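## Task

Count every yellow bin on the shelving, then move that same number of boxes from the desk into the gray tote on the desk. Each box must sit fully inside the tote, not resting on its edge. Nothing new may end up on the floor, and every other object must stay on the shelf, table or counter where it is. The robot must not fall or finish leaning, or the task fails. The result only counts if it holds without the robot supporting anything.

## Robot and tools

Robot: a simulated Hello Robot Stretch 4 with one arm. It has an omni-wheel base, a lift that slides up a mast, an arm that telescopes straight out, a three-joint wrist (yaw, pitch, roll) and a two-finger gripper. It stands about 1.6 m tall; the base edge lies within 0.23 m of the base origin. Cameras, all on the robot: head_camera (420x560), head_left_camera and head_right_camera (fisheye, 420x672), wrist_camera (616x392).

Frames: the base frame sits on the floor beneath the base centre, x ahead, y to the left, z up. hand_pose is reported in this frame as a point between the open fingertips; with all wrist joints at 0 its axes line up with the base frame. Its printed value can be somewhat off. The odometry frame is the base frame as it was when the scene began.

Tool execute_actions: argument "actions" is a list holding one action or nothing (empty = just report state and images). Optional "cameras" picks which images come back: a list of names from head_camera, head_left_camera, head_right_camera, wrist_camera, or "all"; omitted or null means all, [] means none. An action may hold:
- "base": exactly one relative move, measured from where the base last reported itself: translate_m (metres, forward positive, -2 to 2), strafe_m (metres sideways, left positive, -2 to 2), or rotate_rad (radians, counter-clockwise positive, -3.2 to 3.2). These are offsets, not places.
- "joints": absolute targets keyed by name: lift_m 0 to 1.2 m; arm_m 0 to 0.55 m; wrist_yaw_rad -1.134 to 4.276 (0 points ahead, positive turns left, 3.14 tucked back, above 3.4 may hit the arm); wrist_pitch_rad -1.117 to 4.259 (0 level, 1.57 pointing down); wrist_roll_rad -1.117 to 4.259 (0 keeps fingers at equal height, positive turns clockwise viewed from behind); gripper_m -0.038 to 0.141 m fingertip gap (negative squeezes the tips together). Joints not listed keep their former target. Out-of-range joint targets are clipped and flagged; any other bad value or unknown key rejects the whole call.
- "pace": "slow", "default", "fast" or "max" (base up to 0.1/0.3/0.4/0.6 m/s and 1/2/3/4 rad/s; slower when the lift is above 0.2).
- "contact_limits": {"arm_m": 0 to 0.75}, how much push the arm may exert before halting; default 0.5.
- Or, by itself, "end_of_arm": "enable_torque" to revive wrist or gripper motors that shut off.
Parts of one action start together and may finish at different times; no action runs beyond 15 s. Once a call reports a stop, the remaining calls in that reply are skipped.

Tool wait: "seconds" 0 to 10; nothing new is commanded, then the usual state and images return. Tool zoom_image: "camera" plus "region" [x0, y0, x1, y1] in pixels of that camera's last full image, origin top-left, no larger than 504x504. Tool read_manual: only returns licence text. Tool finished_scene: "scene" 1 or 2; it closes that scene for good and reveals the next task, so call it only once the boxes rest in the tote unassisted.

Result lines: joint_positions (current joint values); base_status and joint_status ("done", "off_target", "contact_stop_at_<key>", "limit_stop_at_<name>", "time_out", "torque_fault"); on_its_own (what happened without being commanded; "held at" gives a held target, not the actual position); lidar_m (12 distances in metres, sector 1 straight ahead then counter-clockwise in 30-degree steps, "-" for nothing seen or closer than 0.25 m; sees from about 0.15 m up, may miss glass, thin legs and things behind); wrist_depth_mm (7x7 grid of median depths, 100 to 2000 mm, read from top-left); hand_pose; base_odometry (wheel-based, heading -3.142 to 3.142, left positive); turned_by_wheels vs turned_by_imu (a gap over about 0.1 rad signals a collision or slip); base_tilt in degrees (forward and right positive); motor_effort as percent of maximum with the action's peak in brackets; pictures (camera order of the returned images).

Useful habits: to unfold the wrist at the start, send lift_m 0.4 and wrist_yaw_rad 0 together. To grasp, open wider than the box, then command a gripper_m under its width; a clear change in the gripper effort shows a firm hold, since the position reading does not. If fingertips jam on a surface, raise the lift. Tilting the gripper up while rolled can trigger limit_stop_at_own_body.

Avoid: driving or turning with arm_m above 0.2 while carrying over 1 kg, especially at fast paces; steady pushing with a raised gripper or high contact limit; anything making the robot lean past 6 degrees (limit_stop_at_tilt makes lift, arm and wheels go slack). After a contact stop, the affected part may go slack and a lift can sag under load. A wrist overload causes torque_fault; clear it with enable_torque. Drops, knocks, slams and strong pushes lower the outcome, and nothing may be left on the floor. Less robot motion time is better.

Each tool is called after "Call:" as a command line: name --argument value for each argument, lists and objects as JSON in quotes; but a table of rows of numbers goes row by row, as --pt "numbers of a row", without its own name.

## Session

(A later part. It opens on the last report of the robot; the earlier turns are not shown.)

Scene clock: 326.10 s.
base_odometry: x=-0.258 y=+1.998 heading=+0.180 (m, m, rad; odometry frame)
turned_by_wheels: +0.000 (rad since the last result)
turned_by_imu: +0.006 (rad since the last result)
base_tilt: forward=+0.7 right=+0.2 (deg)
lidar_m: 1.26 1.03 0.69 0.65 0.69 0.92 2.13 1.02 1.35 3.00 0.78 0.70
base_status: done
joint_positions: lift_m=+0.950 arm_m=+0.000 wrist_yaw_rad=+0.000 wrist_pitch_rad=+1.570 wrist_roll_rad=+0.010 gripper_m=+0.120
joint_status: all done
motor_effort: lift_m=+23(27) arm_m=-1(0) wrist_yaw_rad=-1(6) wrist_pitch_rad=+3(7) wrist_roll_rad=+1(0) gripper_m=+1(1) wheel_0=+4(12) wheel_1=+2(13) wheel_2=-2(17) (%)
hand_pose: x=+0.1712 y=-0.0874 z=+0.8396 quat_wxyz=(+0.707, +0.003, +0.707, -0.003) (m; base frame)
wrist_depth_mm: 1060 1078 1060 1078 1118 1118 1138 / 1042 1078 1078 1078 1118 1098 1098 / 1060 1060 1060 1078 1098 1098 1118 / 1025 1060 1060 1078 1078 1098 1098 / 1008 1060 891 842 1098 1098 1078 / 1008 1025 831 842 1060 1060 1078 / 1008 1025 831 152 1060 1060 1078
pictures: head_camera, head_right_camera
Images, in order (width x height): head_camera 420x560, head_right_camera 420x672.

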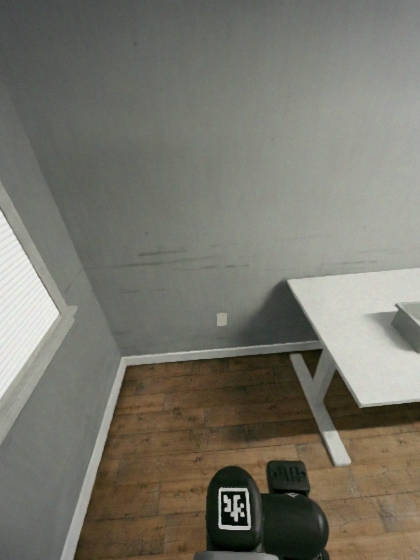

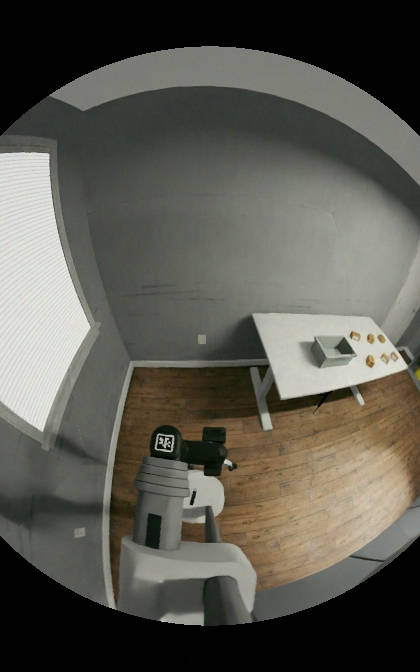

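Call:
execute_actions --actions '[{"base": {"strafe_m": -1.3}, "pace": "fast"}]' --cameras '["head_camera", "head_left_camera"]'

Scene clock: 344.13 s.
base_odometry: x=-0.025 y=+0.719 heading=+0.180 (m, m, rad; odometry frame)
turned_by_wheels: +0.000 (rad since the last result)
turned_by_imu: -0.002 (rad since the last result)
base_tilt: forward=+0.8 right=+0.2 (deg)
lidar_m: 0.58 0.60 0.81 1.98 2.03 0.96 0.87 0.90 1.16 2.26 2.16 0.65
base_status: done
joint_positions: lift_m=+0.950 arm_m=+0.000 wrist_yaw_rad=+0.000 wrist_pitch_rad=+1.570 wrist_roll_rad=+0.010 gripper_m=+0.120
joint_status: not commanded
motor_effort: lift_m=+22(22) arm_m=-1(1) wrist_yaw_rad=-1(1) wrist_pitch_rad=+0(2) wrist_roll_rad=-1(2) gripper_m=-1(1) wheel_0=+1(11) wheel_1=+0(16) wheel_2=+0(2) (%)
hand_pose: x=+0.1712 y=-0.0874 z=+0.8396 quat_wxyz=(+0.707, +0.003, +0.707, -0.003) (m; base frame)
wrist_depth_mm: 1060 1078 1098 1078 1118 1098 1160 / 1078 1078 1078 1078 1078 1118 1118 / 1025 1042 1060 1078 1098 1098 1118 / 1042 1060 1060 1060 1078 1078 1118 / 1025 1042 891 842 1060 1078 1078 / 1025 1025 842 831 1060 1060 1098 / 1025 1008 809 152 1042 1025 1078
pictures: head_camera, head_left_camera
Images, in order (width x height): head_camera 420x560, head_left_camera 420x672.

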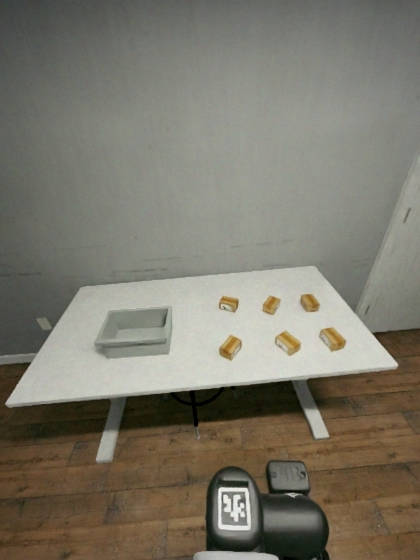

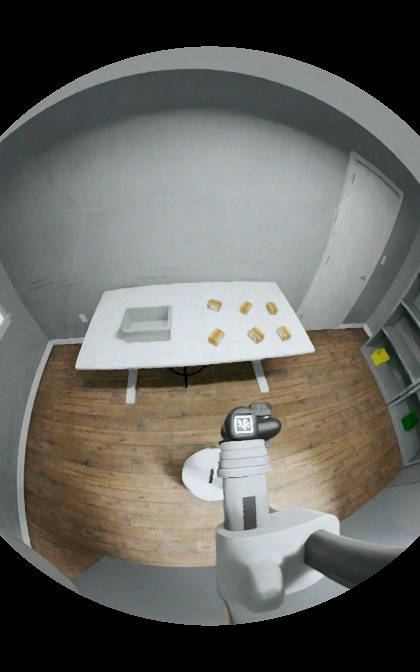

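Call:
execute_actions --actions '[{"base": {"rotate_rad": 0.097}}]' --cameras '[]'

Call:
execute_actions --actions '[{"base": {"translate_m": 0.3}, "pace": "fast"}]' --cameras '[]'

Call:
execute_actions --actions '[{"base": {"strafe_m": -0.076}, "joints": {"arm_m": 0.24}}]' --cameras '["head_camera", "wrist_camera"]'

Scene clock: 436.33 s.
base_odometry: x=-0.025 y=+0.719 heading=+0.276 (m, m, rad; odometry frame)
turned_by_wheels: +0.096 (rad since the last result)
turned_by_imu: +0.097 (rad since the last result)
base_tilt: forward=+0.7 right=+0.2 (deg)
lidar_m: 0.59 0.62 0.86 1.98 1.28 0.92 0.88 0.91 1.26 2.26 0.89 0.64
base_status: done
joint_positions: lift_m=+0.950 arm_m=+0.000 wrist_yaw_rad=+0.000 wrist_pitch_rad=+1.570 wrist_roll_rad=+0.010 gripper_m=+0.120
joint_status: not commanded
motor_effort: lift_m=+22(22) arm_m=-1(1) wrist_yaw_rad=-1(1) wrist_pitch_rad=-1(0) wrist_roll_rad=-1(1) gripper_m=+1(2) wheel_0=-2(7) wheel_1=-5(9) wheel_2=-5(7) (%)
hand_pose: x=+0.1712 y=-0.0874 z=+0.8396 quat_wxyz=(+0.707, +0.003, +0.707, -0.003) (m; base frame)
wrist_depth_mm: 1078 1060 1078 1118 1118 1118 1138 / 1060 1060 1078 1078 1098 1118 1118 / 1042 1060 1078 1078 1078 1138 1118 / 1008 1060 1060 1042 1060 1098 1118 / 1025 1008 891 854 1078 1060 1118 / 1025 1042 820 842 1060 1060 1078 / 991 1025 820 152 1060 1042 1098
pictures: none
No camera images: the call's "cameras" was empty. Leave "cameras" out to get every camera's image.

Scene clock: 438.57 s.
base_odometry: x=+0.263 y=+0.801 heading=+0.276 (m, m, rad; odometry frame)
turned_by_wheels: +0.000 (rad since the last result)
turned_by_imu: +0.001 (rad since the last result)
base_tilt: forward=+0.6 right=+0.4 (deg)
lidar_m: 0.31 0.34 0.43 1.94 2.09 1.26 1.18 1.24 1.70 2.27 0.43 0.32
base_status: done
joint_positions: lift_m=+0.950 arm_m=+0.000 wrist_yaw_rad=+0.000 wrist_pitch_rad=+1.570 wrist_roll_rad=+0.010 gripper_m=+0.120
joint_status: not commanded
motor_effort: lift_m=+22(22) arm_m=-1(0) wrist_yaw_rad=-1(0) wrist_pitch_rad=+2(1) wrist_roll_rad=+0(1) gripper_m=-1(1) wheel_0=+2(9) wheel_1=+5(12) wheel_2=-3(17) (%)
hand_pose: x=+0.1712 y=-0.0874 z=+0.8396 quat_wxyz=(+0.707, +0.003, +0.707, -0.003) (m; base frame)
wrist_depth_mm: 345 349 353 357 359 364 364 / 340 345 349 355 355 362 387 / 340 345 362 1078 1098 1118 1098 / 1042 1042 1042 1078 1098 1060 1118 / 1008 1042 878 854 1078 1060 1098 / 1042 1060 831 842 1060 1060 1078 / 1025 1025 820 152 1042 1060 1078
pictures: none
No camera images: the call's "cameras" was empty. Leave "cameras" out to get every camera's image.

Scene clock: 440.40 s.
base_odometry: x=+0.284 y=+0.728 heading=+0.276 (m, m, rad; odometry frame)
turned_by_wheels: +0.000 (rad since the last result)
turned_by_imu: +0.000 (rad since the last result)
base_tilt: forward=+0.8 right=+0.2 (deg)
lidar_m: 0.27 0.33 0.46 2.04 2.15 1.25 1.18 1.22 1.73 2.20 0.41 0.31
base_status: done
joint_positions: lift_m=+0.950 arm_m=+0.239 wrist_yaw_rad=+0.000 wrist_pitch_rad=+1.570 wrist_roll_rad=+0.010 gripper_m=+0.120
joint_status: all done
motor_effort: lift_m=+22(22) arm_m=+6(3) wrist_yaw_rad=-1(1) wrist_pitch_rad=+0(1) wrist_roll_rad=+0(0) gripper_m=+0(1) wheel_0=+1(11) wheel_1=-2(9) wheel_2=+0(3) (%)
hand_pose: x=+0.4101 y=-0.0874 z=+0.8396 quat_wxyz=(+0.707, +0.003, +0.707, -0.003) (m; base frame)
wrist_depth_mm: 343 347 353 353 357 364 364 / 340 342 345 349 357 359 362 / 336 342 345 347 351 355 359 / 332 336 293 345 349 304 353 / 332 334 289 342 349 342 353 / 325 330 334 336 338 347 347 / 327 329 330 152 340 1060 1060
pictures: head_camera, wrist_camera
Images, in order (width x height): head_camera 420x560, wrist_camera 616x392.

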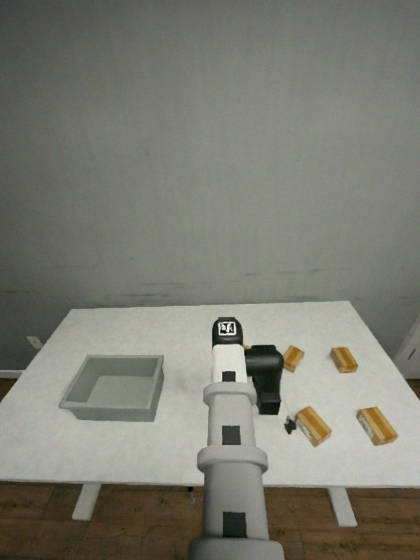

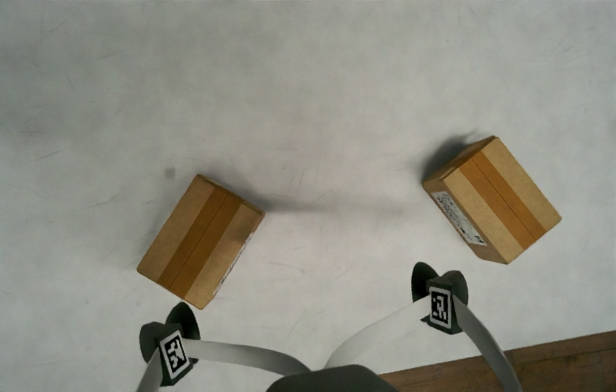

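Call:
execute_actions --actions '[{"base": {"strafe_m": 0.085}, "joints": {"arm_m": 0.281, "wrist_roll_rad": 0.565, "lift_m": 0.9}}]' --cameras '["wrist_camera"]'

Scene clock: 458.30 s.
base_odometry: x=+0.261 y=+0.810 heading=+0.276 (m, m, rad; odometry frame)
turned_by_wheels: +0.000 (rad since the last result)
turned_by_imu: +0.001 (rad since the last result)
base_tilt: forward=+0.7 right=+0.1 (deg)
lidar_m: 0.29 0.33 0.45 1.96 2.07 1.23 1.18 1.24 1.71 2.30 0.44 0.29
base_status: done
joint_positions: lift_m=+0.900 arm_m=+0.280 wrist_yaw_rad=+0.000 wrist_pitch_rad=+1.570 wrist_roll_rad=+0.565 gripper_m=+0.120
joint_status: all done
motor_effort: lift_m=+18(19) arm_m=+6(5) wrist_yaw_rad=-1(1) wrist_pitch_rad=+0(1) wrist_roll_rad=+3(5) gripper_m=+0(2) wheel_0=-2(9) wheel_1=+3(11) wheel_2=+0(0) (%)
hand_pose: x=+0.4511 y=-0.0874 z=+0.7900 quat_wxyz=(+0.679, +0.197, +0.679, -0.197) (m; base frame)
wrist_depth_mm: 294 294 298 304 306 309 262 / 291 296 297 300 304 304 259 / 289 290 296 297 303 304 310 / 286 287 291 297 300 303 304 / 283 287 289 243 296 300 301 / 281 285 287 241 291 297 1042 / 278 279 283 152 294 294 1025
pictures: wrist_camera
Images, in order (width x height): wrist_camera 616x392.

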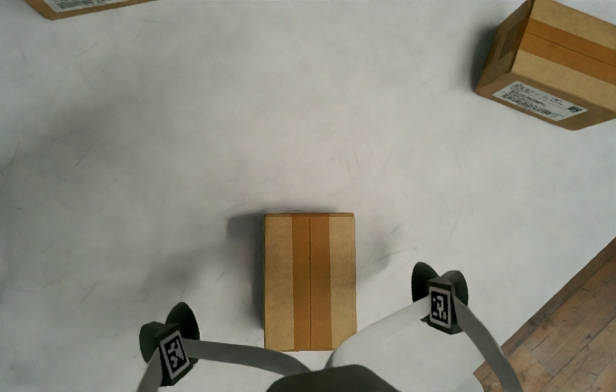

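Well aligned. Descend and grip.

Call:
execute_actions --actions '[{"joints": {"lift_m": 0.866}}]' --cameras '[]'

Call:
execute_actions --actions '[{"joints": {"gripper_m": 0.02}}]' --cameras '["wrist_camera"]'

Scene clock: 467.40 s.
base_odometry: x=+0.261 y=+0.810 heading=+0.276 (m, m, rad; odometry frame)
turned_by_wheels: +0.000 (rad since the last result)
turned_by_imu: +0.000 (rad since the last result)
base_tilt: forward=+0.7 right=+0.3 (deg)
lidar_m: 0.30 0.31 0.47 1.96 2.05 1.25 1.18 1.22 1.71 2.29 0.46 0.29
base_status: not commanded
joint_positions: lift_m=+0.866 arm_m=+0.280 wrist_yaw_rad=+0.000 wrist_pitch_rad=+1.570 wrist_roll_rad=+0.565 gripper_m=+0.120
joint_status: all done
motor_effort: lift_m=+18(17) arm_m=+6(6) wrist_yaw_rad=+0(0) wrist_pitch_rad=+2(2) wrist_roll_rad=+2(2) gripper_m=+0(1) wheel_0=-2(2) wheel_1=+3(3) wheel_2=+0(0) (%)
hand_pose: x=+0.4511 y=-0.0874 z=+0.7560 quat_wxyz=(+0.679, +0.197, +0.679, -0.197) (m; base frame)
wrist_depth_mm: 260 262 265 268 273 273 225 / 257 259 264 265 270 273 254 / 256 258 260 263 266 268 273 / 252 255 257 262 264 267 270 / 249 253 256 210 262 265 267 / 248 250 255 208 211 262 265 / 246 249 250 152 257 260 991
pictures: none
No camera images: the call's "cameras" was empty. Leave "cameras" out to get every camera's image.

Scene clock: 469.27 s.
base_odometry: x=+0.261 y=+0.810 heading=+0.276 (m, m, rad; odometry frame)
turned_by_wheels: +0.000 (rad since the last result)
turned_by_imu: +0.000 (rad since the last result)
base_tilt: forward=+0.7 right=+0.2 (deg)
lidar_m: 0.30 0.31 0.44 1.94 2.05 1.23 1.20 1.24 1.70 2.29 0.45 0.31
base_status: not commanded
joint_positions: lift_m=+0.866 arm_m=+0.280 wrist_yaw_rad=+0.000 wrist_pitch_rad=+1.570 wrist_roll_rad=+0.565 gripper_m=+0.020
joint_status: all done
motor_effort: lift_m=+18(18) arm_m=+6(6) wrist_yaw_rad=+0(0) wrist_pitch_rad=+1(1) wrist_roll_rad=-1(1) gripper_m=-19(16) wheel_0=-2(2) wheel_1=+3(3) wheel_2=+0(0) (%)
hand_pose: x=+0.4511 y=-0.0874 z=+0.7560 quat_wxyz=(+0.679, +0.197, +0.679, -0.197) (m; base frame)
wrist_depth_mm: 258 263 266 267 271 276 225 / 257 259 262 266 268 272 254 / 255 257 260 263 266 271 272 / 252 255 260 263 264 267 270 / 250 252 256 198 264 264 267 / 248 250 253 195 191 263 266 / 246 248 182 193 257 258 1008
pictures: wrist_camera
Images, in order (width x height): wrist_camera 616x392.

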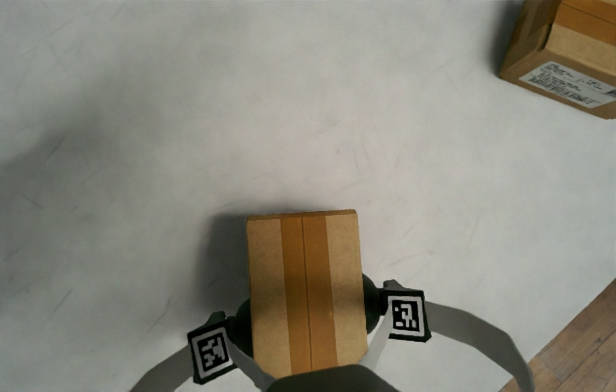

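Call:
execute_actions --actions '[{"joints": {"lift_m": 0.95}, "pace": "fast"}]' --cameras '[]'

Call:
execute_actions --actions '[{"base": {"strafe_m": 0.37}, "joints": {"lift_m": 1.04, "arm_m": 0.35, "wrist_roll_rad": 1.57}, "pace": "fast"}]' --cameras '["head_camera", "wrist_camera"]'

Scene clock: 485.40 s.
base_odometry: x=+0.261 y=+0.810 heading=+0.276 (m, m, rad; odometry frame)
turned_by_wheels: +0.000 (rad since the last result)
turned_by_imu: +0.000 (rad since the last result)
base_tilt: forward=+0.7 right=+0.3 (deg)
lidar_m: 0.30 0.32 0.46 1.94 2.06 1.24 1.17 1.25 1.72 2.29 0.44 0.33
base_status: not commanded
joint_positions: lift_m=+0.950 arm_m=+0.280 wrist_yaw_rad=+0.000 wrist_pitch_rad=+1.570 wrist_roll_rad=+0.565 gripper_m=+0.020
joint_status: all done
motor_effort: lift_m=+23(26) arm_m=+6(6) wrist_yaw_rad=-1(0) wrist_pitch_rad=+0(1) wrist_roll_rad=+1(2) gripper_m=-18(19) wheel_0=-2(2) wheel_1=+3(3) wheel_2=+0(0) (%)
hand_pose: x=+0.4510 y=-0.0874 z=+0.8395 quat_wxyz=(+0.679, +0.197, +0.679, -0.197) (m; base frame)
wrist_depth_mm: 342 327 351 353 357 359 368 / 340 345 349 353 355 310 312 / 334 340 342 349 349 355 362 / 334 338 342 343 347 353 357 / 330 334 340 198 345 349 1060 / 327 330 334 195 193 347 1078 / 327 329 182 193 342 866 1060
pictures: none
No camera images: the call's "cameras" was empty. Leave "cameras" out to get every camera's image.

Scene clock: 487.70 s.
base_odometry: x=+0.160 y=+1.166 heading=+0.276 (m, m, rad; odometry frame)
turned_by_wheels: +0.000 (rad since the last result)
turned_by_imu: +0.001 (rad since the last result)
base_tilt: forward=+0.7 right=+0.2 (deg)
lidar_m: 0.29 0.29 0.43 1.56 1.69 1.23 1.18 1.24 1.73 2.65 0.44 0.30
base_status: done
joint_positions: lift_m=+1.040 arm_m=+0.349 wrist_yaw_rad=+0.000 wrist_pitch_rad=+1.570 wrist_roll_rad=+1.570 gripper_m=+0.020
joint_status: all done
motor_effort: lift_m=+24(22) arm_m=+6(5) wrist_yaw_rad=-1(0) wrist_pitch_rad=+0(0) wrist_roll_rad=+3(8) gripper_m=-16(17) wheel_0=-1(10) wheel_1=+1(13) wheel_2=+0(2) (%)
hand_pose: x=+0.5201 y=-0.0874 z=+0.9295 quat_wxyz=(+0.501, +0.500, +0.500, -0.499) (m; base frame)
wrist_depth_mm: 433 436 445 449 459 1205 1229 / 430 433 439 445 449 1255 1205 / 427 427 430 353 445 1205 1229 / 421 351 424 433 439 976 1078 / 418 370 424 199 433 946 1182 / 413 357 402 195 192 439 1205 / 410 343 182 193 430 427 1160
pictures: head_camera, wrist_camera
Images, in order (width x height): head_camera 420x560, wrist_camera 616x392.

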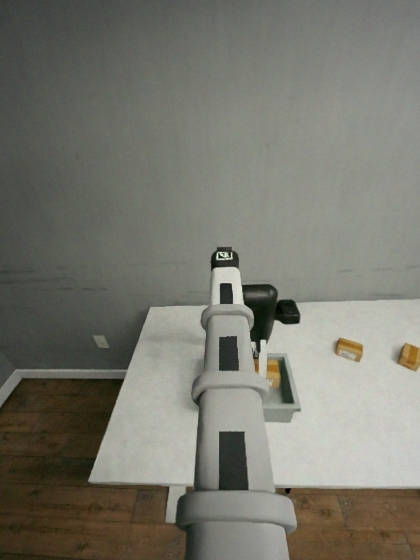

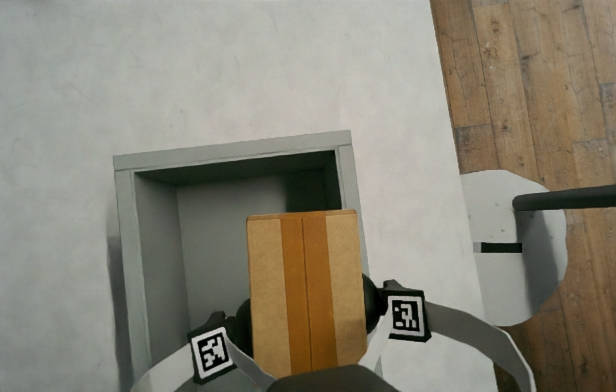

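Call:
execute_actions --actions '[{"base": {"strafe_m": -0.025}, "joints": {"arm_m": 0.405, "wrist_roll_rad": 1.455}}]' --cameras '["wrist_camera"]'

Scene clock: 510.23 s.
base_odometry: x=+0.166 y=+1.142 heading=+0.276 (m, m, rad; odometry frame)
turned_by_wheels: +0.000 (rad since the last result)
turned_by_imu: +0.000 (rad since the last result)
base_tilt: forward=+0.8 right=+0.3 (deg)
lidar_m: 0.28 0.33 0.44 1.58 1.72 1.23 1.17 1.23 1.70 2.63 0.43 0.32
base_status: done
joint_positions: lift_m=+1.040 arm_m=+0.404 wrist_yaw_rad=+0.000 wrist_pitch_rad=+1.570 wrist_roll_rad=+1.455 gripper_m=+0.020
joint_status: all done
motor_effort: lift_m=+23(24) arm_m=+6(8) wrist_yaw_rad=+0(1) wrist_pitch_rad=+1(3) wrist_roll_rad=-2(0) gripper_m=-18(17) wheel_0=+1(10) wheel_1=-3(7) wheel_2=+0(1) (%)
hand_pose: x=+0.5751 y=-0.0874 z=+0.9295 quat_wxyz=(+0.528, +0.471, +0.528, -0.470) (m; base frame)
wrist_depth_mm: 430 439 449 449 459 459 1281 / 427 433 442 442 449 455 1182 / 424 427 439 442 445 455 1229 / 418 427 402 342 347 445 1182 / 418 421 402 197 340 442 960 / 413 415 307 195 193 439 960 / 410 410 181 193 310 433 1160
pictures: wrist_camera
Images, in order (width x height): wrist_camera 616x392.

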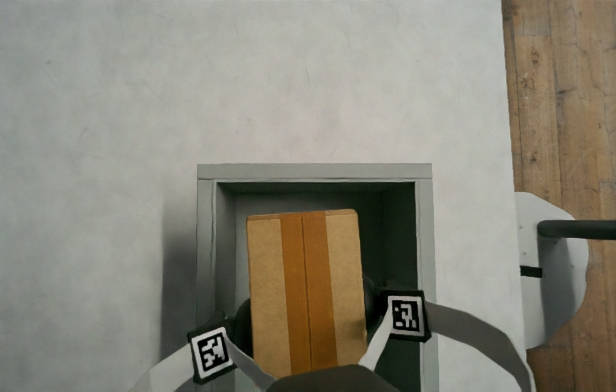

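Call:
execute_actions --actions '[{"base": {"strafe_m": -0.02}, "joints": {"lift_m": 0.885}}]' --cameras '["wrist_camera"]'

Scene clock: 534.07 s.
base_odometry: x=+0.172 y=+1.123 heading=+0.276 (m, m, rad; odometry frame)
turned_by_wheels: +0.000 (rad since the last result)
turned_by_imu: +0.000 (rad since the last result)
base_tilt: forward=+0.8 right=+0.1 (deg)
lidar_m: 0.29 0.31 0.41 1.62 1.73 1.24 1.16 1.23 1.73 2.62 0.45 0.32
base_status: done
joint_positions: lift_m=+0.885 arm_m=+0.404 wrist_yaw_rad=+0.000 wrist_pitch_rad=+1.570 wrist_roll_rad=+1.455 gripper_m=+0.020
joint_status: all done
motor_effort: lift_m=+18(21) arm_m=+6(6) wrist_yaw_rad=+0(0) wrist_pitch_rad=+0(0) wrist_roll_rad=-1(1) gripper_m=-17(19) wheel_0=+2(10) wheel_1=-4(10) wheel_2=+0(2) (%)
hand_pose: x=+0.5751 y=-0.0874 z=+0.7749 quat_wxyz=(+0.528, +0.471, +0.528, -0.470) (m; base frame)
wrist_depth_mm: 278 282 285 287 291 297 300 / 276 279 283 285 290 293 296 / 274 274 278 283 286 290 291 / 270 157 187 195 201 185 166 / 267 155 272 197 277 209 166 / 266 154 210 195 193 185 165 / 263 152 182 193 273 196 161
pictures: wrist_camera
Images, in order (width x height): wrist_camera 616x392.

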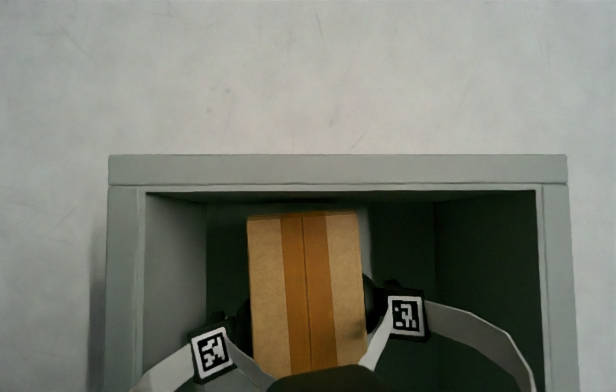

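Call:
execute_actions --actions '[{"joints": {"gripper_m": 0.08}}]' --cameras '[]'

Scene clock: 541.60 s.
base_odometry: x=+0.172 y=+1.123 heading=+0.276 (m, m, rad; odometry frame)
turned_by_wheels: +0.000 (rad since the last result)
turned_by_imu: +0.000 (rad since the last result)
base_tilt: forward=+0.8 right=+0.2 (deg)
lidar_m: 0.29 0.32 0.45 1.62 1.76 1.24 1.19 1.23 1.70 2.60 0.43 0.32
base_status: not commanded
joint_positions: lift_m=+0.885 arm_m=+0.404 wrist_yaw_rad=+0.000 wrist_pitch_rad=+1.571 wrist_roll_rad=+1.455 gripper_m=+0.080
joint_status: all done
motor_effort: lift_m=+18(18) arm_m=+6(6) wrist_yaw_rad=+0(0) wrist_pitch_rad=+0(1) wrist_roll_rad=-1(1) gripper_m=-3(20) wheel_0=+2(2) wheel_1=-4(4) wheel_2=+0(0) (%)
hand_pose: x=+0.5748 y=-0.0874 z=+0.7749 quat_wxyz=(+0.528, +0.470, +0.528, -0.470) (m; base frame)
wrist_depth_mm: 278 283 286 289 293 298 301 / 276 278 283 286 290 294 297 / 273 276 278 285 287 290 294 / 271 157 185 190 198 184 167 / 268 156 272 224 277 208 166 / 265 155 238 223 202 196 164 / 263 152 185 220 272 186 164
pictures: none
No camera images: the call's "cameras" was empty. Leave "cameras" out to get every camera's image.

Call:
execute_actions --actions '[{"joints": {"lift_m": 0.99}, "pace": "fast"}]' --cameras '[]'

Call:
execute_actions --actions '[{"base": {"strafe_m": -0.55}, "joints": {"lift_m": 0.95, "arm_m": 0.31, "wrist_roll_rad": 2.43, "gripper_m": 0.12}, "pace": "fast"}]' --cameras '["wrist_camera"]'

Scene clock: 576.87 s.
base_odometry: x=+0.172 y=+1.123 heading=+0.276 (m, m, rad; odometry frame)
turned_by_wheels: +0.000 (rad since the last result)
turned_by_imu: +0.000 (rad since the last result)
base_tilt: forward=+0.8 right=+0.2 (deg)
lidar_m: 0.29 0.32 0.47 1.60 1.74 1.24 1.18 1.24 1.70 2.59 0.44 0.30
base_status: not commanded
joint_positions: lift_m=+0.990 arm_m=+0.404 wrist_yaw_rad=+0.000 wrist_pitch_rad=+1.570 wrist_roll_rad=+1.455 gripper_m=+0.080
joint_status: all done
motor_effort: lift_m=+23(25) arm_m=+6(6) wrist_yaw_rad=+0(0) wrist_pitch_rad=+1(2) wrist_roll_rad=-2(1) gripper_m=+0(2) wheel_0=+2(2) wheel_1=-4(4) wheel_2=+0(0) (%)
hand_pose: x=+0.5750 y=-0.0874 z=+0.8795 quat_wxyz=(+0.528, +0.470, +0.528, -0.470) (m; base frame)
wrist_depth_mm: 382 387 392 394 402 407 1205 / 382 382 389 394 402 402 1182 / 375 379 387 389 397 399 1160 / 373 379 263 351 306 394 1160 / 366 373 330 329 377 387 917 / 366 368 257 325 201 387 917 / 364 364 188 368 342 262 1078
pictures: none
No camera images: the call's "cameras" was empty. Leave "cameras" out to get every camera's image.

Scene clock: 579.70 s.
base_odometry: x=+0.322 y=+0.594 heading=+0.276 (m, m, rad; odometry frame)
turned_by_wheels: +0.000 (rad since the last result)
turned_by_imu: +0.000 (rad since the last result)
base_tilt: forward=+0.7 right=+0.3 (deg)
lidar_m: 0.29 0.31 0.45 2.18 1.69 1.26 1.18 1.22 1.74 2.05 0.43 0.31
base_status: done
joint_positions: lift_m=+0.950 arm_m=+0.311 wrist_yaw_rad=+0.000 wrist_pitch_rad=+1.570 wrist_roll_rad=+2.429 gripper_m=+0.120
joint_status: all done
motor_effort: lift_m=+17(23) arm_m=-6(6) wrist_yaw_rad=-1(4) wrist_pitch_rad=+1(11) wrist_roll_rad=+2(8) gripper_m=-2(1) wheel_0=+4(12) wheel_1=-1(13) wheel_2=+0(0) (%)
hand_pose: x=+0.4822 y=-0.0874 z=+0.8401 quat_wxyz=(+0.247, +0.663, +0.246, -0.662) (m; base frame)
wrist_depth_mm: 347 349 353 1098 917 1118 1160 / 342 304 349 355 878 904 1138 / 290 330 347 349 357 878 1118 / 334 338 296 298 230 353 1138 / 332 336 294 338 312 351 353 / 329 249 290 289 338 227 351 / 325 327 237 153 338 256 345
pictures: wrist_camera
Images, in order (width x height): wrist_camera 616x392.

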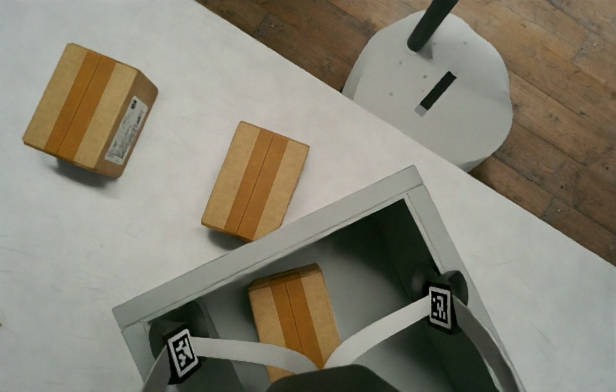

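Call:
execute_actions --actions '[{"joints": {"lift_m": 1.06}}]' --cameras '["head_camera", "head_right_camera", "wrist_camera"]'

Scene clock: 597.93 s.
base_odometry: x=+0.322 y=+0.594 heading=+0.276 (m, m, rad; odometry frame)
turned_by_wheels: +0.000 (rad since the last result)
turned_by_imu: +0.000 (rad since the last result)
base_tilt: forward=+0.7 right=+0.3 (deg)
lidar_m: 0.28 0.31 0.42 2.16 1.69 1.22 1.17 1.22 1.73 2.06 0.44 0.32
base_status: not commanded
joint_positions: lift_m=+1.060 arm_m=+0.311 wrist_yaw_rad=+0.000 wrist_pitch_rad=+1.570 wrist_roll_rad=+2.430 gripper_m=+0.120
joint_status: all done
motor_effort: lift_m=+23(28) arm_m=-6(6) wrist_yaw_rad=+0(0) wrist_pitch_rad=+1(1) wrist_roll_rad=+3(0) gripper_m=+0(1) wheel_0=+4(4) wheel_1=-2(1) wheel_2=+0(0) (%)
hand_pose: x=+0.4822 y=-0.0874 z=+0.9495 quat_wxyz=(+0.247, +0.663, +0.246, -0.662) (m; base frame)
wrist_depth_mm: 462 459 1205 1229 1205 1255 1281 / 452 455 459 1229 991 1229 1255 / 445 407 455 462 991 1205 1229 / 442 449 449 407 462 1205 1229 / 436 442 449 449 427 462 1255 / 404 439 375 397 343 455 462 / 427 433 320 152 445 449 455
pictures: head_camera, head_right_camera, wrist_camera
Images, in order (width x height): head_camera 420x560, head_right_camera 420x672, wrist_camera 616x392.

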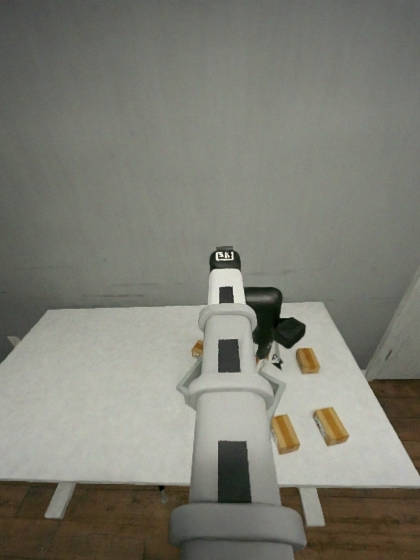

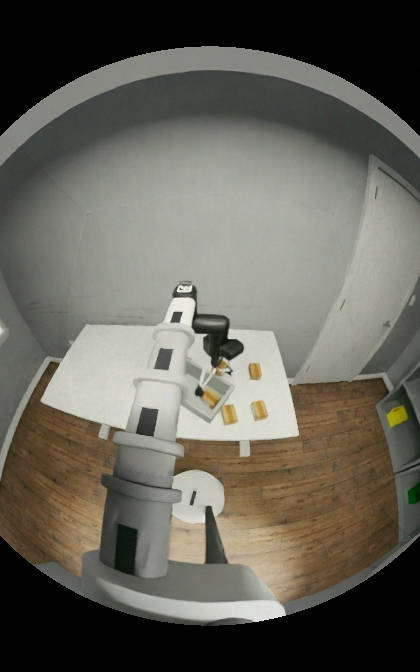

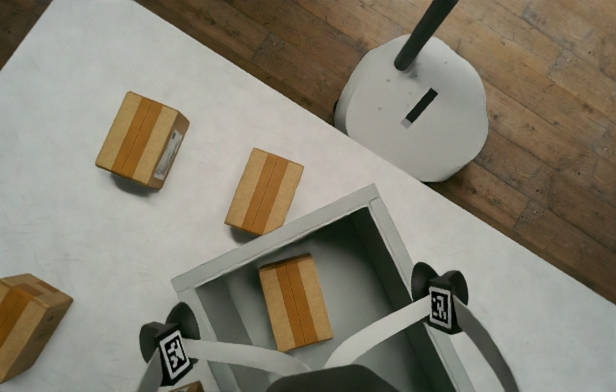

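Call:
execute_actions --actions '[{"base": {"strafe_m": -0.098}, "joints": {"arm_m": 0.258, "wrist_roll_rad": 2.92, "gripper_m": 0.085}}]' --cameras '["wrist_camera"]'

Scene clock: 696.27 s.
base_odometry: x=+0.348 y=+0.499 heading=+0.276 (m, m, rad; odometry frame)
turned_by_wheels: +0.000 (rad since the last result)
turned_by_imu: +0.000 (rad since the last result)
base_tilt: forward=+0.7 right=+0.0 (deg)
lidar_m: 0.29 0.30 0.44 2.27 1.71 1.24 1.19 1.24 1.68 1.95 0.46 0.32
base_status: done
joint_positions: lift_m=+1.060 arm_m=+0.259 wrist_yaw_rad=+0.000 wrist_pitch_rad=+1.570 wrist_roll_rad=+2.920 gripper_m=+0.085
joint_status: all done
motor_effort: lift_m=+23(24) arm_m=-6(7) wrist_yaw_rad=+0(1) wrist_pitch_rad=+1(1) wrist_roll_rad=+1(3) gripper_m=+0(3) wheel_0=+2(13) wheel_1=-5(13) wheel_2=+0(2) (%)
hand_pose: x=+0.4302 y=-0.0874 z=+0.9495 quat_wxyz=(+0.078, +0.703, +0.078, -0.702) (m; base frame)
wrist_depth_mm: 1160 1182 1182 1008 1229 1308 1281 / 1182 1205 1182 991 991 1229 1255 / 1182 1160 1182 991 1182 1255 1255 / 452 449 452 455 462 466 473 / 436 439 445 404 452 462 466 / 433 439 397 427 196 410 459 / 430 433 190 329 397 449 439
pictures: wrist_camera
Images, in order (width x height): wrist_camera 616x392.

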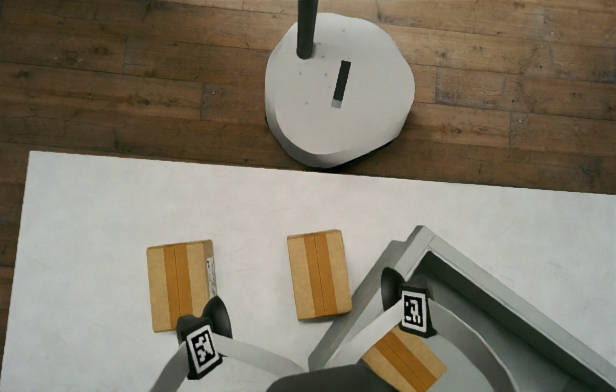

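Call:
execute_actions --actions '[{"base": {"strafe_m": 0.008}, "joints": {"arm_m": 0.237, "wrist_roll_rad": 2.81, "lift_m": 0.93}}]' --cameras '["wrist_camera"]'

Scene clock: 720.77 s.
base_odometry: x=+0.346 y=+0.507 heading=+0.276 (m, m, rad; odometry frame)
turned_by_wheels: +0.000 (rad since the last result)
turned_by_imu: +0.001 (rad since the last result)
base_tilt: forward=+0.7 right=+0.2 (deg)
lidar_m: 0.29 0.32 0.43 2.26 1.68 1.23 1.17 1.24 1.69 1.97 0.46 0.32
base_status: done
joint_positions: lift_m=+0.930 arm_m=+0.238 wrist_yaw_rad=+0.000 wrist_pitch_rad=+1.570 wrist_roll_rad=+2.810 gripper_m=+0.085
joint_status: all done
motor_effort: lift_m=+18(21) arm_m=-6(8) wrist_yaw_rad=+0(1) wrist_pitch_rad=+3(0) wrist_roll_rad=+0(3) gripper_m=-2(2) wheel_0=+0(10) wheel_1=+4(8) wheel_2=+0(0) (%)
hand_pose: x=+0.4092 y=-0.0874 z=+0.8200 quat_wxyz=(+0.117, +0.698, +0.116, -0.697) (m; base frame)
wrist_depth_mm: 1060 1060 1098 866 878 1138 1138 / 1008 1060 1060 854 878 1078 1098 / 320 1042 1078 866 866 1060 1078 / 315 319 324 327 330 1078 1098 / 312 317 319 322 327 332 334 / 307 264 315 268 197 207 329 / 304 262 189 267 216 205 220
pictures: wrist_camera
Images, in order (width x height): wrist_camera 616x392.

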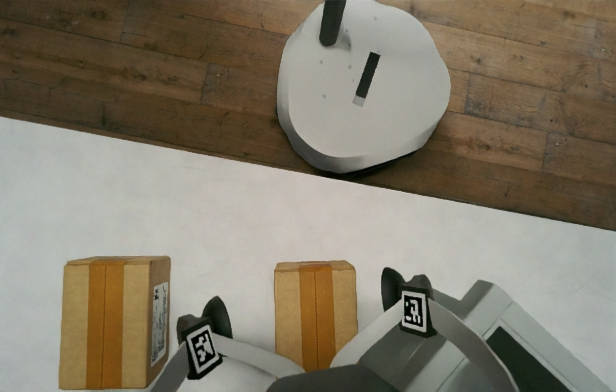

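Call:
execute_actions --actions '[{"joints": {"lift_m": 0.866}, "pace": "slow"}]' --cameras '["wrist_camera"]'

Scene clock: 730.40 s.
base_odometry: x=+0.346 y=+0.507 heading=+0.276 (m, m, rad; odometry frame)
turned_by_wheels: +0.000 (rad since the last result)
turned_by_imu: +0.000 (rad since the last result)
base_tilt: forward=+0.6 right=+0.3 (deg)
lidar_m: 0.28 0.32 0.45 2.25 1.70 1.23 1.18 1.24 1.72 1.98 0.42 0.31
base_status: not commanded
joint_positions: lift_m=+0.866 arm_m=+0.238 wrist_yaw_rad=+0.000 wrist_pitch_rad=+1.570 wrist_roll_rad=+2.810 gripper_m=+0.085
joint_status: all done
motor_effort: lift_m=+18(20) arm_m=-6(6) wrist_yaw_rad=+0(0) wrist_pitch_rad=+0(2) wrist_roll_rad=-2(1) gripper_m=-3(2) wheel_0=+0(0) wheel_1=+4(4) wheel_2=+0(0) (%)
hand_pose: x=+0.4092 y=-0.0874 z=+0.7560 quat_wxyz=(+0.117, +0.698, +0.116, -0.697) (m; base frame)
wrist_depth_mm: 976 991 1025 798 798 1060 1042 / 976 960 1008 798 798 1042 1042 / 256 257 976 778 788 991 1025 / 254 256 259 262 266 268 1025 / 250 254 256 259 262 265 267 / 200 240 254 207 196 263 264 / 198 221 189 205 237 159 141
pictures: wrist_camera
Images, in order (width x height): wrist_camera 616x392.

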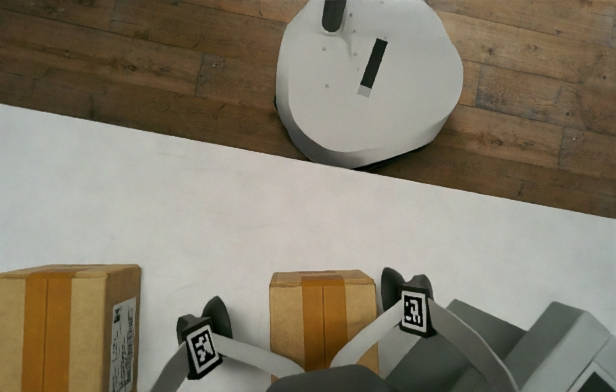

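Call:
execute_actions --actions '[{"joints": {"gripper_m": 0.02}}]' --cameras '["wrist_camera"]'

Scene clock: 742.83 s.
base_odometry: x=+0.346 y=+0.507 heading=+0.276 (m, m, rad; odometry frame)
turned_by_wheels: +0.000 (rad since the last result)
turned_by_imu: +0.000 (rad since the last result)
base_tilt: forward=+0.6 right=+0.1 (deg)
lidar_m: 0.31 0.34 0.45 2.26 1.68 1.25 1.19 1.22 1.72 1.94 0.43 0.31
base_status: not commanded
joint_positions: lift_m=+0.866 arm_m=+0.238 wrist_yaw_rad=+0.000 wrist_pitch_rad=+1.570 wrist_roll_rad=+2.810 gripper_m=+0.020
joint_status: all done
motor_effort: lift_m=+18(18) arm_m=-6(6) wrist_yaw_rad=+0(1) wrist_pitch_rad=+1(1) wrist_roll_rad=+0(4) gripper_m=-17(17) wheel_0=+0(0) wheel_1=+4(4) wheel_2=+0(0) (%)
hand_pose: x=+0.4092 y=-0.0874 z=+0.7560 quat_wxyz=(+0.117, +0.698, +0.116, -0.697) (m; base frame)
wrist_depth_mm: 991 1025 1025 798 809 1025 1042 / 1008 991 991 809 798 1008 1042 / 257 259 991 788 798 1025 1042 / 254 256 260 260 265 268 1025 / 250 255 257 259 262 265 266 / 200 239 252 196 196 262 264 / 198 220 177 194 234 157 141
pictures: wrist_camera
Images, in order (width x height): wrist_camera 616x392.

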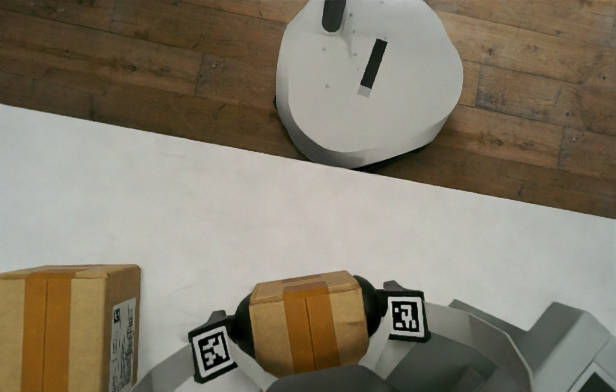

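Call:
execute_actions --actions '[{"joints": {"lift_m": 1.04}, "pace": "fast"}]' --cameras '[]'

Call:
execute_actions --actions '[{"base": {"strafe_m": 0.222}, "joints": {"arm_m": 0.398, "wrist_roll_rad": 2.01}, "pace": "fast"}]' --cameras '["wrist_camera"]'

Scene clock: 768.67 s.
base_odometry: x=+0.346 y=+0.507 heading=+0.276 (m, m, rad; odometry frame)
turned_by_wheels: +0.000 (rad since the last result)
turned_by_imu: +0.000 (rad since the last result)
base_tilt: forward=+0.8 right=+0.2 (deg)
lidar_m: 0.28 0.31 0.44 2.27 1.69 1.27 1.18 1.26 1.72 1.97 0.46 0.31
base_status: not commanded
joint_positions: lift_m=+1.040 arm_m=+0.238 wrist_yaw_rad=+0.000 wrist_pitch_rad=+1.570 wrist_roll_rad=+2.810 gripper_m=+0.020
joint_status: all done
motor_effort: lift_m=+24(27) arm_m=-5(6) wrist_yaw_rad=+0(0) wrist_pitch_rad=+1(1) wrist_roll_rad=-1(1) gripper_m=-17(17) wheel_0=+0(0) wheel_1=+4(4) wheel_2=+0(0) (%)
hand_pose: x=+0.4091 y=-0.0874 z=+0.9295 quat_wxyz=(+0.117, +0.698, +0.116, -0.697) (m; base frame)
wrist_depth_mm: 1138 1205 1182 1182 1229 1255 1255 / 1160 1182 1182 976 960 1182 1205 / 1138 1138 1160 960 976 1205 1229 / 421 430 430 439 1138 1205 1182 / 418 415 430 433 430 439 449 / 415 373 370 195 196 436 439 / 413 413 177 195 375 424 439
pictures: none
No camera images: the call's "cameras" was empty. Leave "cameras" out to get every camera's image.

Scene clock: 770.57 s.
base_odometry: x=+0.286 y=+0.720 heading=+0.276 (m, m, rad; odometry frame)
turned_by_wheels: +0.000 (rad since the last result)
turned_by_imu: +0.001 (rad since the last result)
base_tilt: forward=+0.6 right=+0.1 (deg)
lidar_m: 0.29 0.30 0.45 2.05 2.16 1.25 1.19 1.24 1.73 2.19 0.44 0.30
base_status: done
joint_positions: lift_m=+1.040 arm_m=+0.397 wrist_yaw_rad=+0.000 wrist_pitch_rad=+1.570 wrist_roll_rad=+2.010 gripper_m=+0.020
joint_status: all done
motor_effort: lift_m=+23(24) arm_m=+6(5) wrist_yaw_rad=-1(0) wrist_pitch_rad=+2(0) wrist_roll_rad=-1(2) gripper_m=-20(20) wheel_0=-1(11) wheel_1=+3(12) wheel_2=+0(0) (%)
hand_pose: x=+0.5682 y=-0.0874 z=+0.9295 quat_wxyz=(+0.379, +0.597, +0.379, -0.597) (m; base frame)
wrist_depth_mm: 413 442 442 449 1205 1229 1229 / 418 436 330 362 359 976 1255 / 424 430 387 384 415 976 1205 / 418 421 415 433 418 445 1205 / 415 421 418 430 424 442 1182 / 413 418 304 196 196 439 442 / 410 413 177 195 319 433 436
pictures: wrist_camera
Images, in order (width x height): wrist_camera 616x392.

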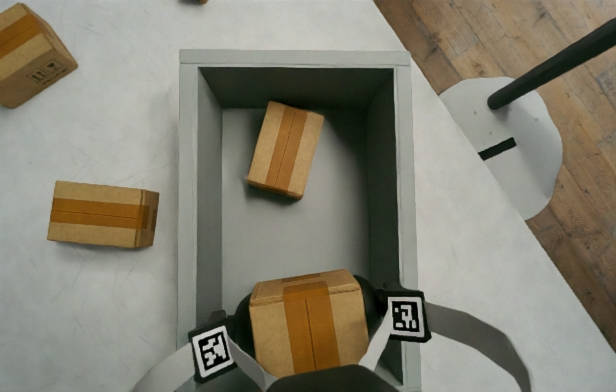

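Call:
execute_actions --actions '[{"base": {"strafe_m": -0.005}, "joints": {"arm_m": 0.408}}]' --cameras '[]'

Call:
execute_actions --actions '[{"joints": {"lift_m": 0.885}}]' --cameras '["wrist_camera"]'

Scene clock: 790.93 s.
base_odometry: x=+0.287 y=+0.716 heading=+0.276 (m, m, rad; odometry frame)
turned_by_wheels: +0.000 (rad since the last result)
turned_by_imu: +0.000 (rad since the last result)
base_tilt: forward=+0.8 right=+0.2 (deg)
lidar_m: 0.30 0.33 0.46 2.01 2.17 1.24 1.18 1.25 1.72 2.18 0.45 0.30
base_status: done
joint_positions: lift_m=+1.040 arm_m=+0.407 wrist_yaw_rad=+0.000 wrist_pitch_rad=+1.570 wrist_roll_rad=+2.010 gripper_m=+0.020
joint_status: all done
motor_effort: lift_m=+23(24) arm_m=+6(2) wrist_yaw_rad=-1(1) wrist_pitch_rad=+2(2) wrist_roll_rad=-1(1) gripper_m=-19(18) wheel_0=-3(10) wheel_1=+0(12) wheel_2=+0(1) (%)
hand_pose: x=+0.5781 y=-0.0874 z=+0.9295 quat_wxyz=(+0.379, +0.597, +0.379, -0.597) (m; base frame)
wrist_depth_mm: 382 442 442 445 455 1229 1255 / 418 436 336 366 342 960 1281 / 427 430 430 387 413 976 1205 / 418 379 427 433 410 449 1205 / 415 418 424 427 410 442 1182 / 413 418 304 196 197 439 439 / 410 410 178 195 310 427 439
pictures: none
No camera images: the call's "cameras" was empty. Leave "cameras" out to get every camera's image.

Scene clock: 792.67 s.
base_odometry: x=+0.287 y=+0.716 heading=+0.276 (m, m, rad; odometry frame)
turned_by_wheels: +0.000 (rad since the last result)
turned_by_imu: +0.000 (rad since the last result)
base_tilt: forward=+0.8 right=+0.1 (deg)
lidar_m: 0.29 0.33 0.45 2.04 2.19 1.23 1.18 1.24 1.71 2.18 0.45 0.32
base_status: not commanded
joint_positions: lift_m=+0.885 arm_m=+0.407 wrist_yaw_rad=+0.000 wrist_pitch_rad=+1.570 wrist_roll_rad=+2.010 gripper_m=+0.020
joint_status: all done
motor_effort: lift_m=+18(22) arm_m=+6(6) wrist_yaw_rad=-1(1) wrist_pitch_rad=+2(1) wrist_roll_rad=-2(2) gripper_m=-17(16) wheel_0=-3(3) wheel_1=+1(1) wheel_2=+0(0) (%)
hand_pose: x=+0.5781 y=-0.0874 z=+0.7749 quat_wxyz=(+0.379, +0.597, +0.379, -0.597) (m; base frame)
wrist_depth_mm: 281 170 257 235 260 199 960 / 274 169 279 231 286 198 500 / 273 169 262 230 282 199 291 / 223 168 274 277 281 200 290 / 229 155 272 274 277 200 164 / 265 153 225 196 196 178 163 / 263 151 178 194 271 190 160
pictures: wrist_camera
Images, in order (width x height): wrist_camera 616x392.

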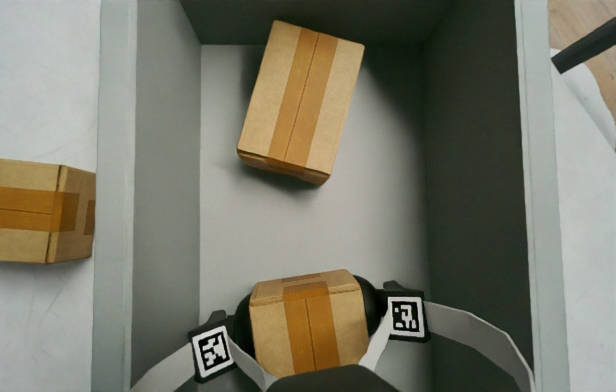

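Call:
execute_actions --actions '[{"joints": {"gripper_m": 0.08}}]' --cameras '[]'

Call:
execute_actions --actions '[{"joints": {"lift_m": 1.04}, "pace": "fast"}]' --cameras '["head_camera", "wrist_camera"]'

Scene clock: 806.03 s.
base_odometry: x=+0.287 y=+0.716 heading=+0.276 (m, m, rad; odometry frame)
turned_by_wheels: +0.000 (rad since the last result)
turned_by_imu: +0.000 (rad since the last result)
base_tilt: forward=+0.7 right=+0.0 (deg)
lidar_m: 0.29 0.34 0.45 2.04 2.15 1.25 1.16 1.23 1.71 2.18 0.45 0.32
base_status: not commanded
joint_positions: lift_m=+0.885 arm_m=+0.407 wrist_yaw_rad=+0.000 wrist_pitch_rad=+1.570 wrist_roll_rad=+2.010 gripper_m=+0.080
joint_status: all done
motor_effort: lift_m=+18(18) arm_m=+6(6) wrist_yaw_rad=+0(1) wrist_pitch_rad=+1(2) wrist_roll_rad=-2(1) gripper_m=-1(16) wheel_0=-3(3) wheel_1=+0(1) wheel_2=+0(0) (%)
hand_pose: x=+0.5781 y=-0.0874 z=+0.7749 quat_wxyz=(+0.379, +0.597, +0.379, -0.597) (m; base frame)
wrist_depth_mm: 278 170 258 235 260 198 946 / 276 169 279 232 286 200 500 / 273 168 259 229 283 199 293 / 223 167 273 276 278 200 289 / 236 167 271 273 279 200 165 / 265 153 225 223 200 188 162 / 263 152 188 220 272 178 161
pictures: none
No camera images: the call's "cameras" was empty. Leave "cameras" out to get every camera's image.

Scene clock: 807.43 s.
base_odometry: x=+0.287 y=+0.716 heading=+0.276 (m, m, rad; odometry frame)
turned_by_wheels: +0.000 (rad since the last result)
turned_by_imu: +0.000 (rad since the last result)
base_tilt: forward=+0.9 right=+0.2 (deg)
lidar_m: 0.31 0.30 0.45 2.05 2.18 1.23 1.17 1.21 1.71 2.19 0.42 0.30
base_status: not commanded
joint_positions: lift_m=+1.040 arm_m=+0.407 wrist_yaw_rad=+0.000 wrist_pitch_rad=+1.570 wrist_roll_rad=+2.010 gripper_m=+0.080
joint_status: all done
motor_effort: lift_m=+23(22) arm_m=+6(6) wrist_yaw_rad=-1(1) wrist_pitch_rad=+0(2) wrist_roll_rad=+0(2) gripper_m=-4(1) wheel_0=-3(3) wheel_1=+1(1) wheel_2=+0(0) (%)
hand_pose: x=+0.5781 y=-0.0874 z=+0.9295 quat_wxyz=(+0.379, +0.597, +0.379, -0.597) (m; base frame)
wrist_depth_mm: 387 442 442 452 459 1255 1255 / 413 436 336 364 340 976 1255 / 427 430 433 387 410 976 1229 / 421 375 424 430 410 449 1182 / 415 418 424 427 415 439 1182 / 413 415 347 375 200 436 439 / 410 415 188 330 325 436 436
pictures: head_camera, wrist_camera
Images, in order (width x height): head_camera 420x560, wrist_camera 616x392.

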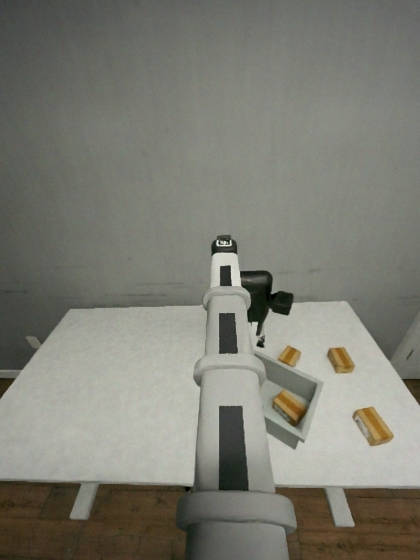

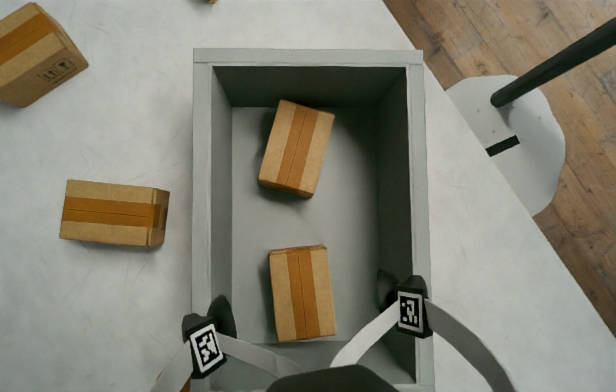

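Call:
execute_actions --actions '[{"base": {"strafe_m": -0.135}, "joints": {"arm_m": 0.548, "wrist_roll_rad": 0.53, "gripper_m": 0.12}, "pace": "fast"}]' --cameras '["wrist_camera"]'

Scene clock: 833.43 s.
base_odometry: x=+0.324 y=+0.586 heading=+0.276 (m, m, rad; odometry frame)
turned_by_wheels: +0.000 (rad since the last result)
turned_by_imu: +0.000 (rad since the last result)
base_tilt: forward=+0.7 right=+0.3 (deg)
lidar_m: 0.31 0.31 0.44 2.18 1.72 1.22 1.18 1.24 1.70 2.03 0.44 0.32
base_status: done
joint_positions: lift_m=+1.040 arm_m=+0.547 wrist_yaw_rad=+0.000 wrist_pitch_rad=+1.570 wrist_roll_rad=+0.530 gripper_m=+0.120
joint_status: all done
motor_effort: lift_m=+23(23) arm_m=+6(7) wrist_yaw_rad=+0(1) wrist_pitch_rad=+2(1) wrist_roll_rad=+0(4) gripper_m=+0(2) wheel_0=+0(11) wheel_1=-5(17) wheel_2=+0(2) (%)
hand_pose: x=+0.7182 y=-0.0874 z=+0.9295 quat_wxyz=(+0.683, +0.185, +0.682, -0.185) (m; base frame)
wrist_depth_mm: 415 433 445 445 449 459 1229 / 430 433 439 445 449 452 462 / 427 427 436 439 442 399 452 / 421 427 427 439 442 439 449 / 418 421 427 382 433 442 442 / 415 418 424 424 433 439 424 / 410 364 397 152 413 427 439
pictures: wrist_camera
Images, in order (width x height): wrist_camera 616x392.

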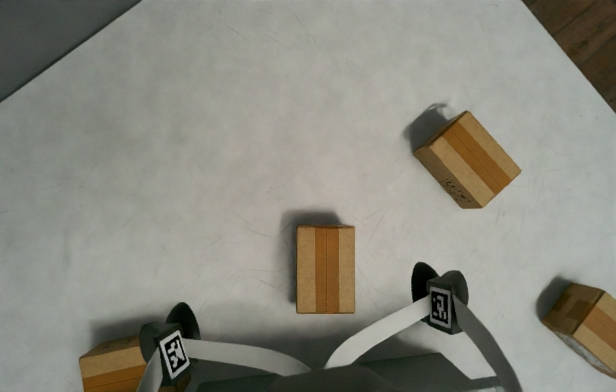

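Call:
execute_actions --actions '[{"base": {"strafe_m": -0.015}, "joints": {"arm_m": 0.538, "lift_m": 0.9}}]' --cameras '["wrist_camera"]'

Scene clock: 841.37 s.
base_odometry: x=+0.328 y=+0.572 heading=+0.276 (m, m, rad; odometry frame)
turned_by_wheels: +0.000 (rad since the last result)
turned_by_imu: +0.000 (rad since the last result)
base_tilt: forward=+0.7 right=+0.1 (deg)
lidar_m: 0.31 0.33 0.41 2.17 1.73 1.24 1.18 1.25 1.66 2.04 0.44 0.33
base_status: done
joint_positions: lift_m=+0.900 arm_m=+0.539 wrist_yaw_rad=+0.000 wrist_pitch_rad=+1.570 wrist_roll_rad=+0.530 gripper_m=+0.120
joint_status: all done
motor_effort: lift_m=+18(18) arm_m=-6(10) wrist_yaw_rad=-1(1) wrist_pitch_rad=+2(2) wrist_roll_rad=-3(1) gripper_m=+2(0) wheel_0=+3(12) wheel_1=-6(11) wheel_2=+0(1) (%)
hand_pose: x=+0.7102 y=-0.0874 z=+0.7899 quat_wxyz=(+0.683, +0.185, +0.682, -0.185) (m; base frame)
wrist_depth_mm: 293 297 300 303 304 310 314 / 291 291 298 303 304 307 256 / 286 291 293 298 303 274 257 / 286 290 293 296 298 300 262 / 281 285 290 243 294 298 301 / 281 283 287 240 241 296 300 / 277 279 282 153 291 293 297
pictures: wrist_camera
Images, in order (width x height): wrist_camera 616x392.

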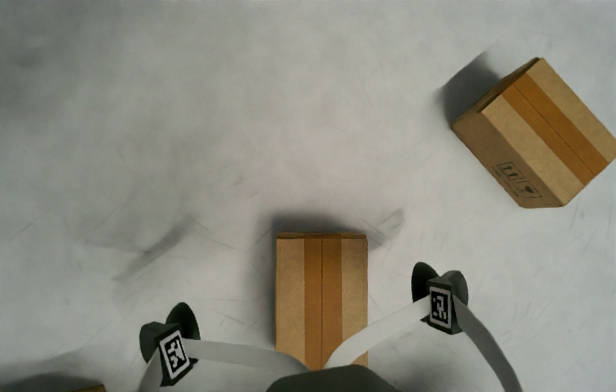

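Call:
execute_actions --actions '[{"joints": {"lift_m": 0.866}}]' --cameras '[]'

Call:
execute_actions --actions '[{"joints": {"gripper_m": 0.02}}]' --cameras '["wrist_camera"]'

Scene clock: 849.27 s.
base_odometry: x=+0.328 y=+0.572 heading=+0.276 (m, m, rad; odometry frame)
turned_by_wheels: +0.000 (rad since the last result)
turned_by_imu: +0.000 (rad since the last result)
base_tilt: forward=+0.8 right=+0.2 (deg)
lidar_m: 0.29 0.33 0.44 2.19 1.69 1.23 1.19 1.23 1.74 2.04 0.43 0.33
base_status: not commanded
joint_positions: lift_m=+0.866 arm_m=+0.539 wrist_yaw_rad=+0.000 wrist_pitch_rad=+1.570 wrist_roll_rad=+0.530 gripper_m=+0.120
joint_status: all done
motor_effort: lift_m=+18(19) arm_m=-6(6) wrist_yaw_rad=-1(1) wrist_pitch_rad=+1(0) wrist_roll_rad=-2(3) gripper_m=+2(2) wheel_0=+3(3) wheel_1=-6(6) wheel_2=+0(0) (%)
hand_pose: x=+0.7102 y=-0.0874 z=+0.7560 quat_wxyz=(+0.683, +0.185, +0.682, -0.185) (m; base frame)
wrist_depth_mm: 258 262 266 268 271 274 277 / 256 258 260 265 270 271 223 / 254 257 260 264 267 268 221 / 252 256 257 260 264 266 265 / 249 253 256 210 260 264 268 / 249 249 254 208 208 262 265 / 246 248 250 153 256 259 262
pictures: none
No camera images: the call's "cameras" was empty. Leave "cameras" out to get every camera's image.

Scene clock: 851.13 s.
base_odometry: x=+0.328 y=+0.572 heading=+0.276 (m, m, rad; odometry frame)
turned_by_wheels: +0.000 (rad since the last result)
turned_by_imu: +0.000 (rad since the last result)
base_tilt: forward=+0.7 right=+0.0 (deg)
lidar_m: 0.27 0.33 0.46 2.20 1.72 1.24 1.19 1.25 1.71 2.04 0.46 0.32
base_status: not commanded
joint_positions: lift_m=+0.866 arm_m=+0.539 wrist_yaw_rad=+0.000 wrist_pitch_rad=+1.570 wrist_roll_rad=+0.530 gripper_m=+0.020
joint_status: all done
motor_effort: lift_m=+18(18) arm_m=-6(6) wrist_yaw_rad=-1(1) wrist_pitch_rad=+1(1) wrist_roll_rad=+0(1) gripper_m=-18(17) wheel_0=+3(3) wheel_1=-6(6) wheel_2=+0(0) (%)
hand_pose: x=+0.7102 y=-0.0874 z=+0.7560 quat_wxyz=(+0.683, +0.185, +0.682, -0.185) (m; base frame)
wrist_depth_mm: 258 260 265 266 271 274 278 / 256 259 263 265 267 271 221 / 255 257 260 264 267 267 220 / 252 256 259 260 263 265 264 / 250 252 255 196 262 264 267 / 248 250 252 195 195 262 266 / 247 248 180 193 257 259 263
pictures: wrist_camera
Images, in order (width x height): wrist_camera 616x392.

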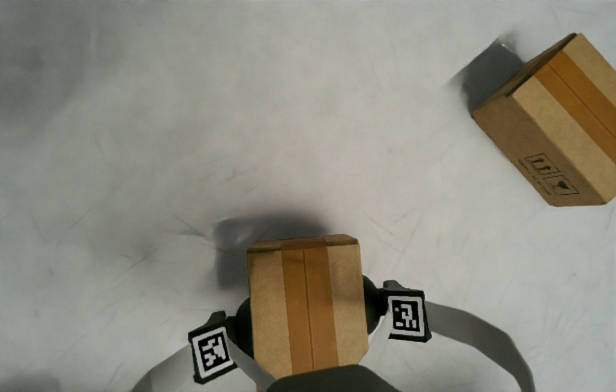

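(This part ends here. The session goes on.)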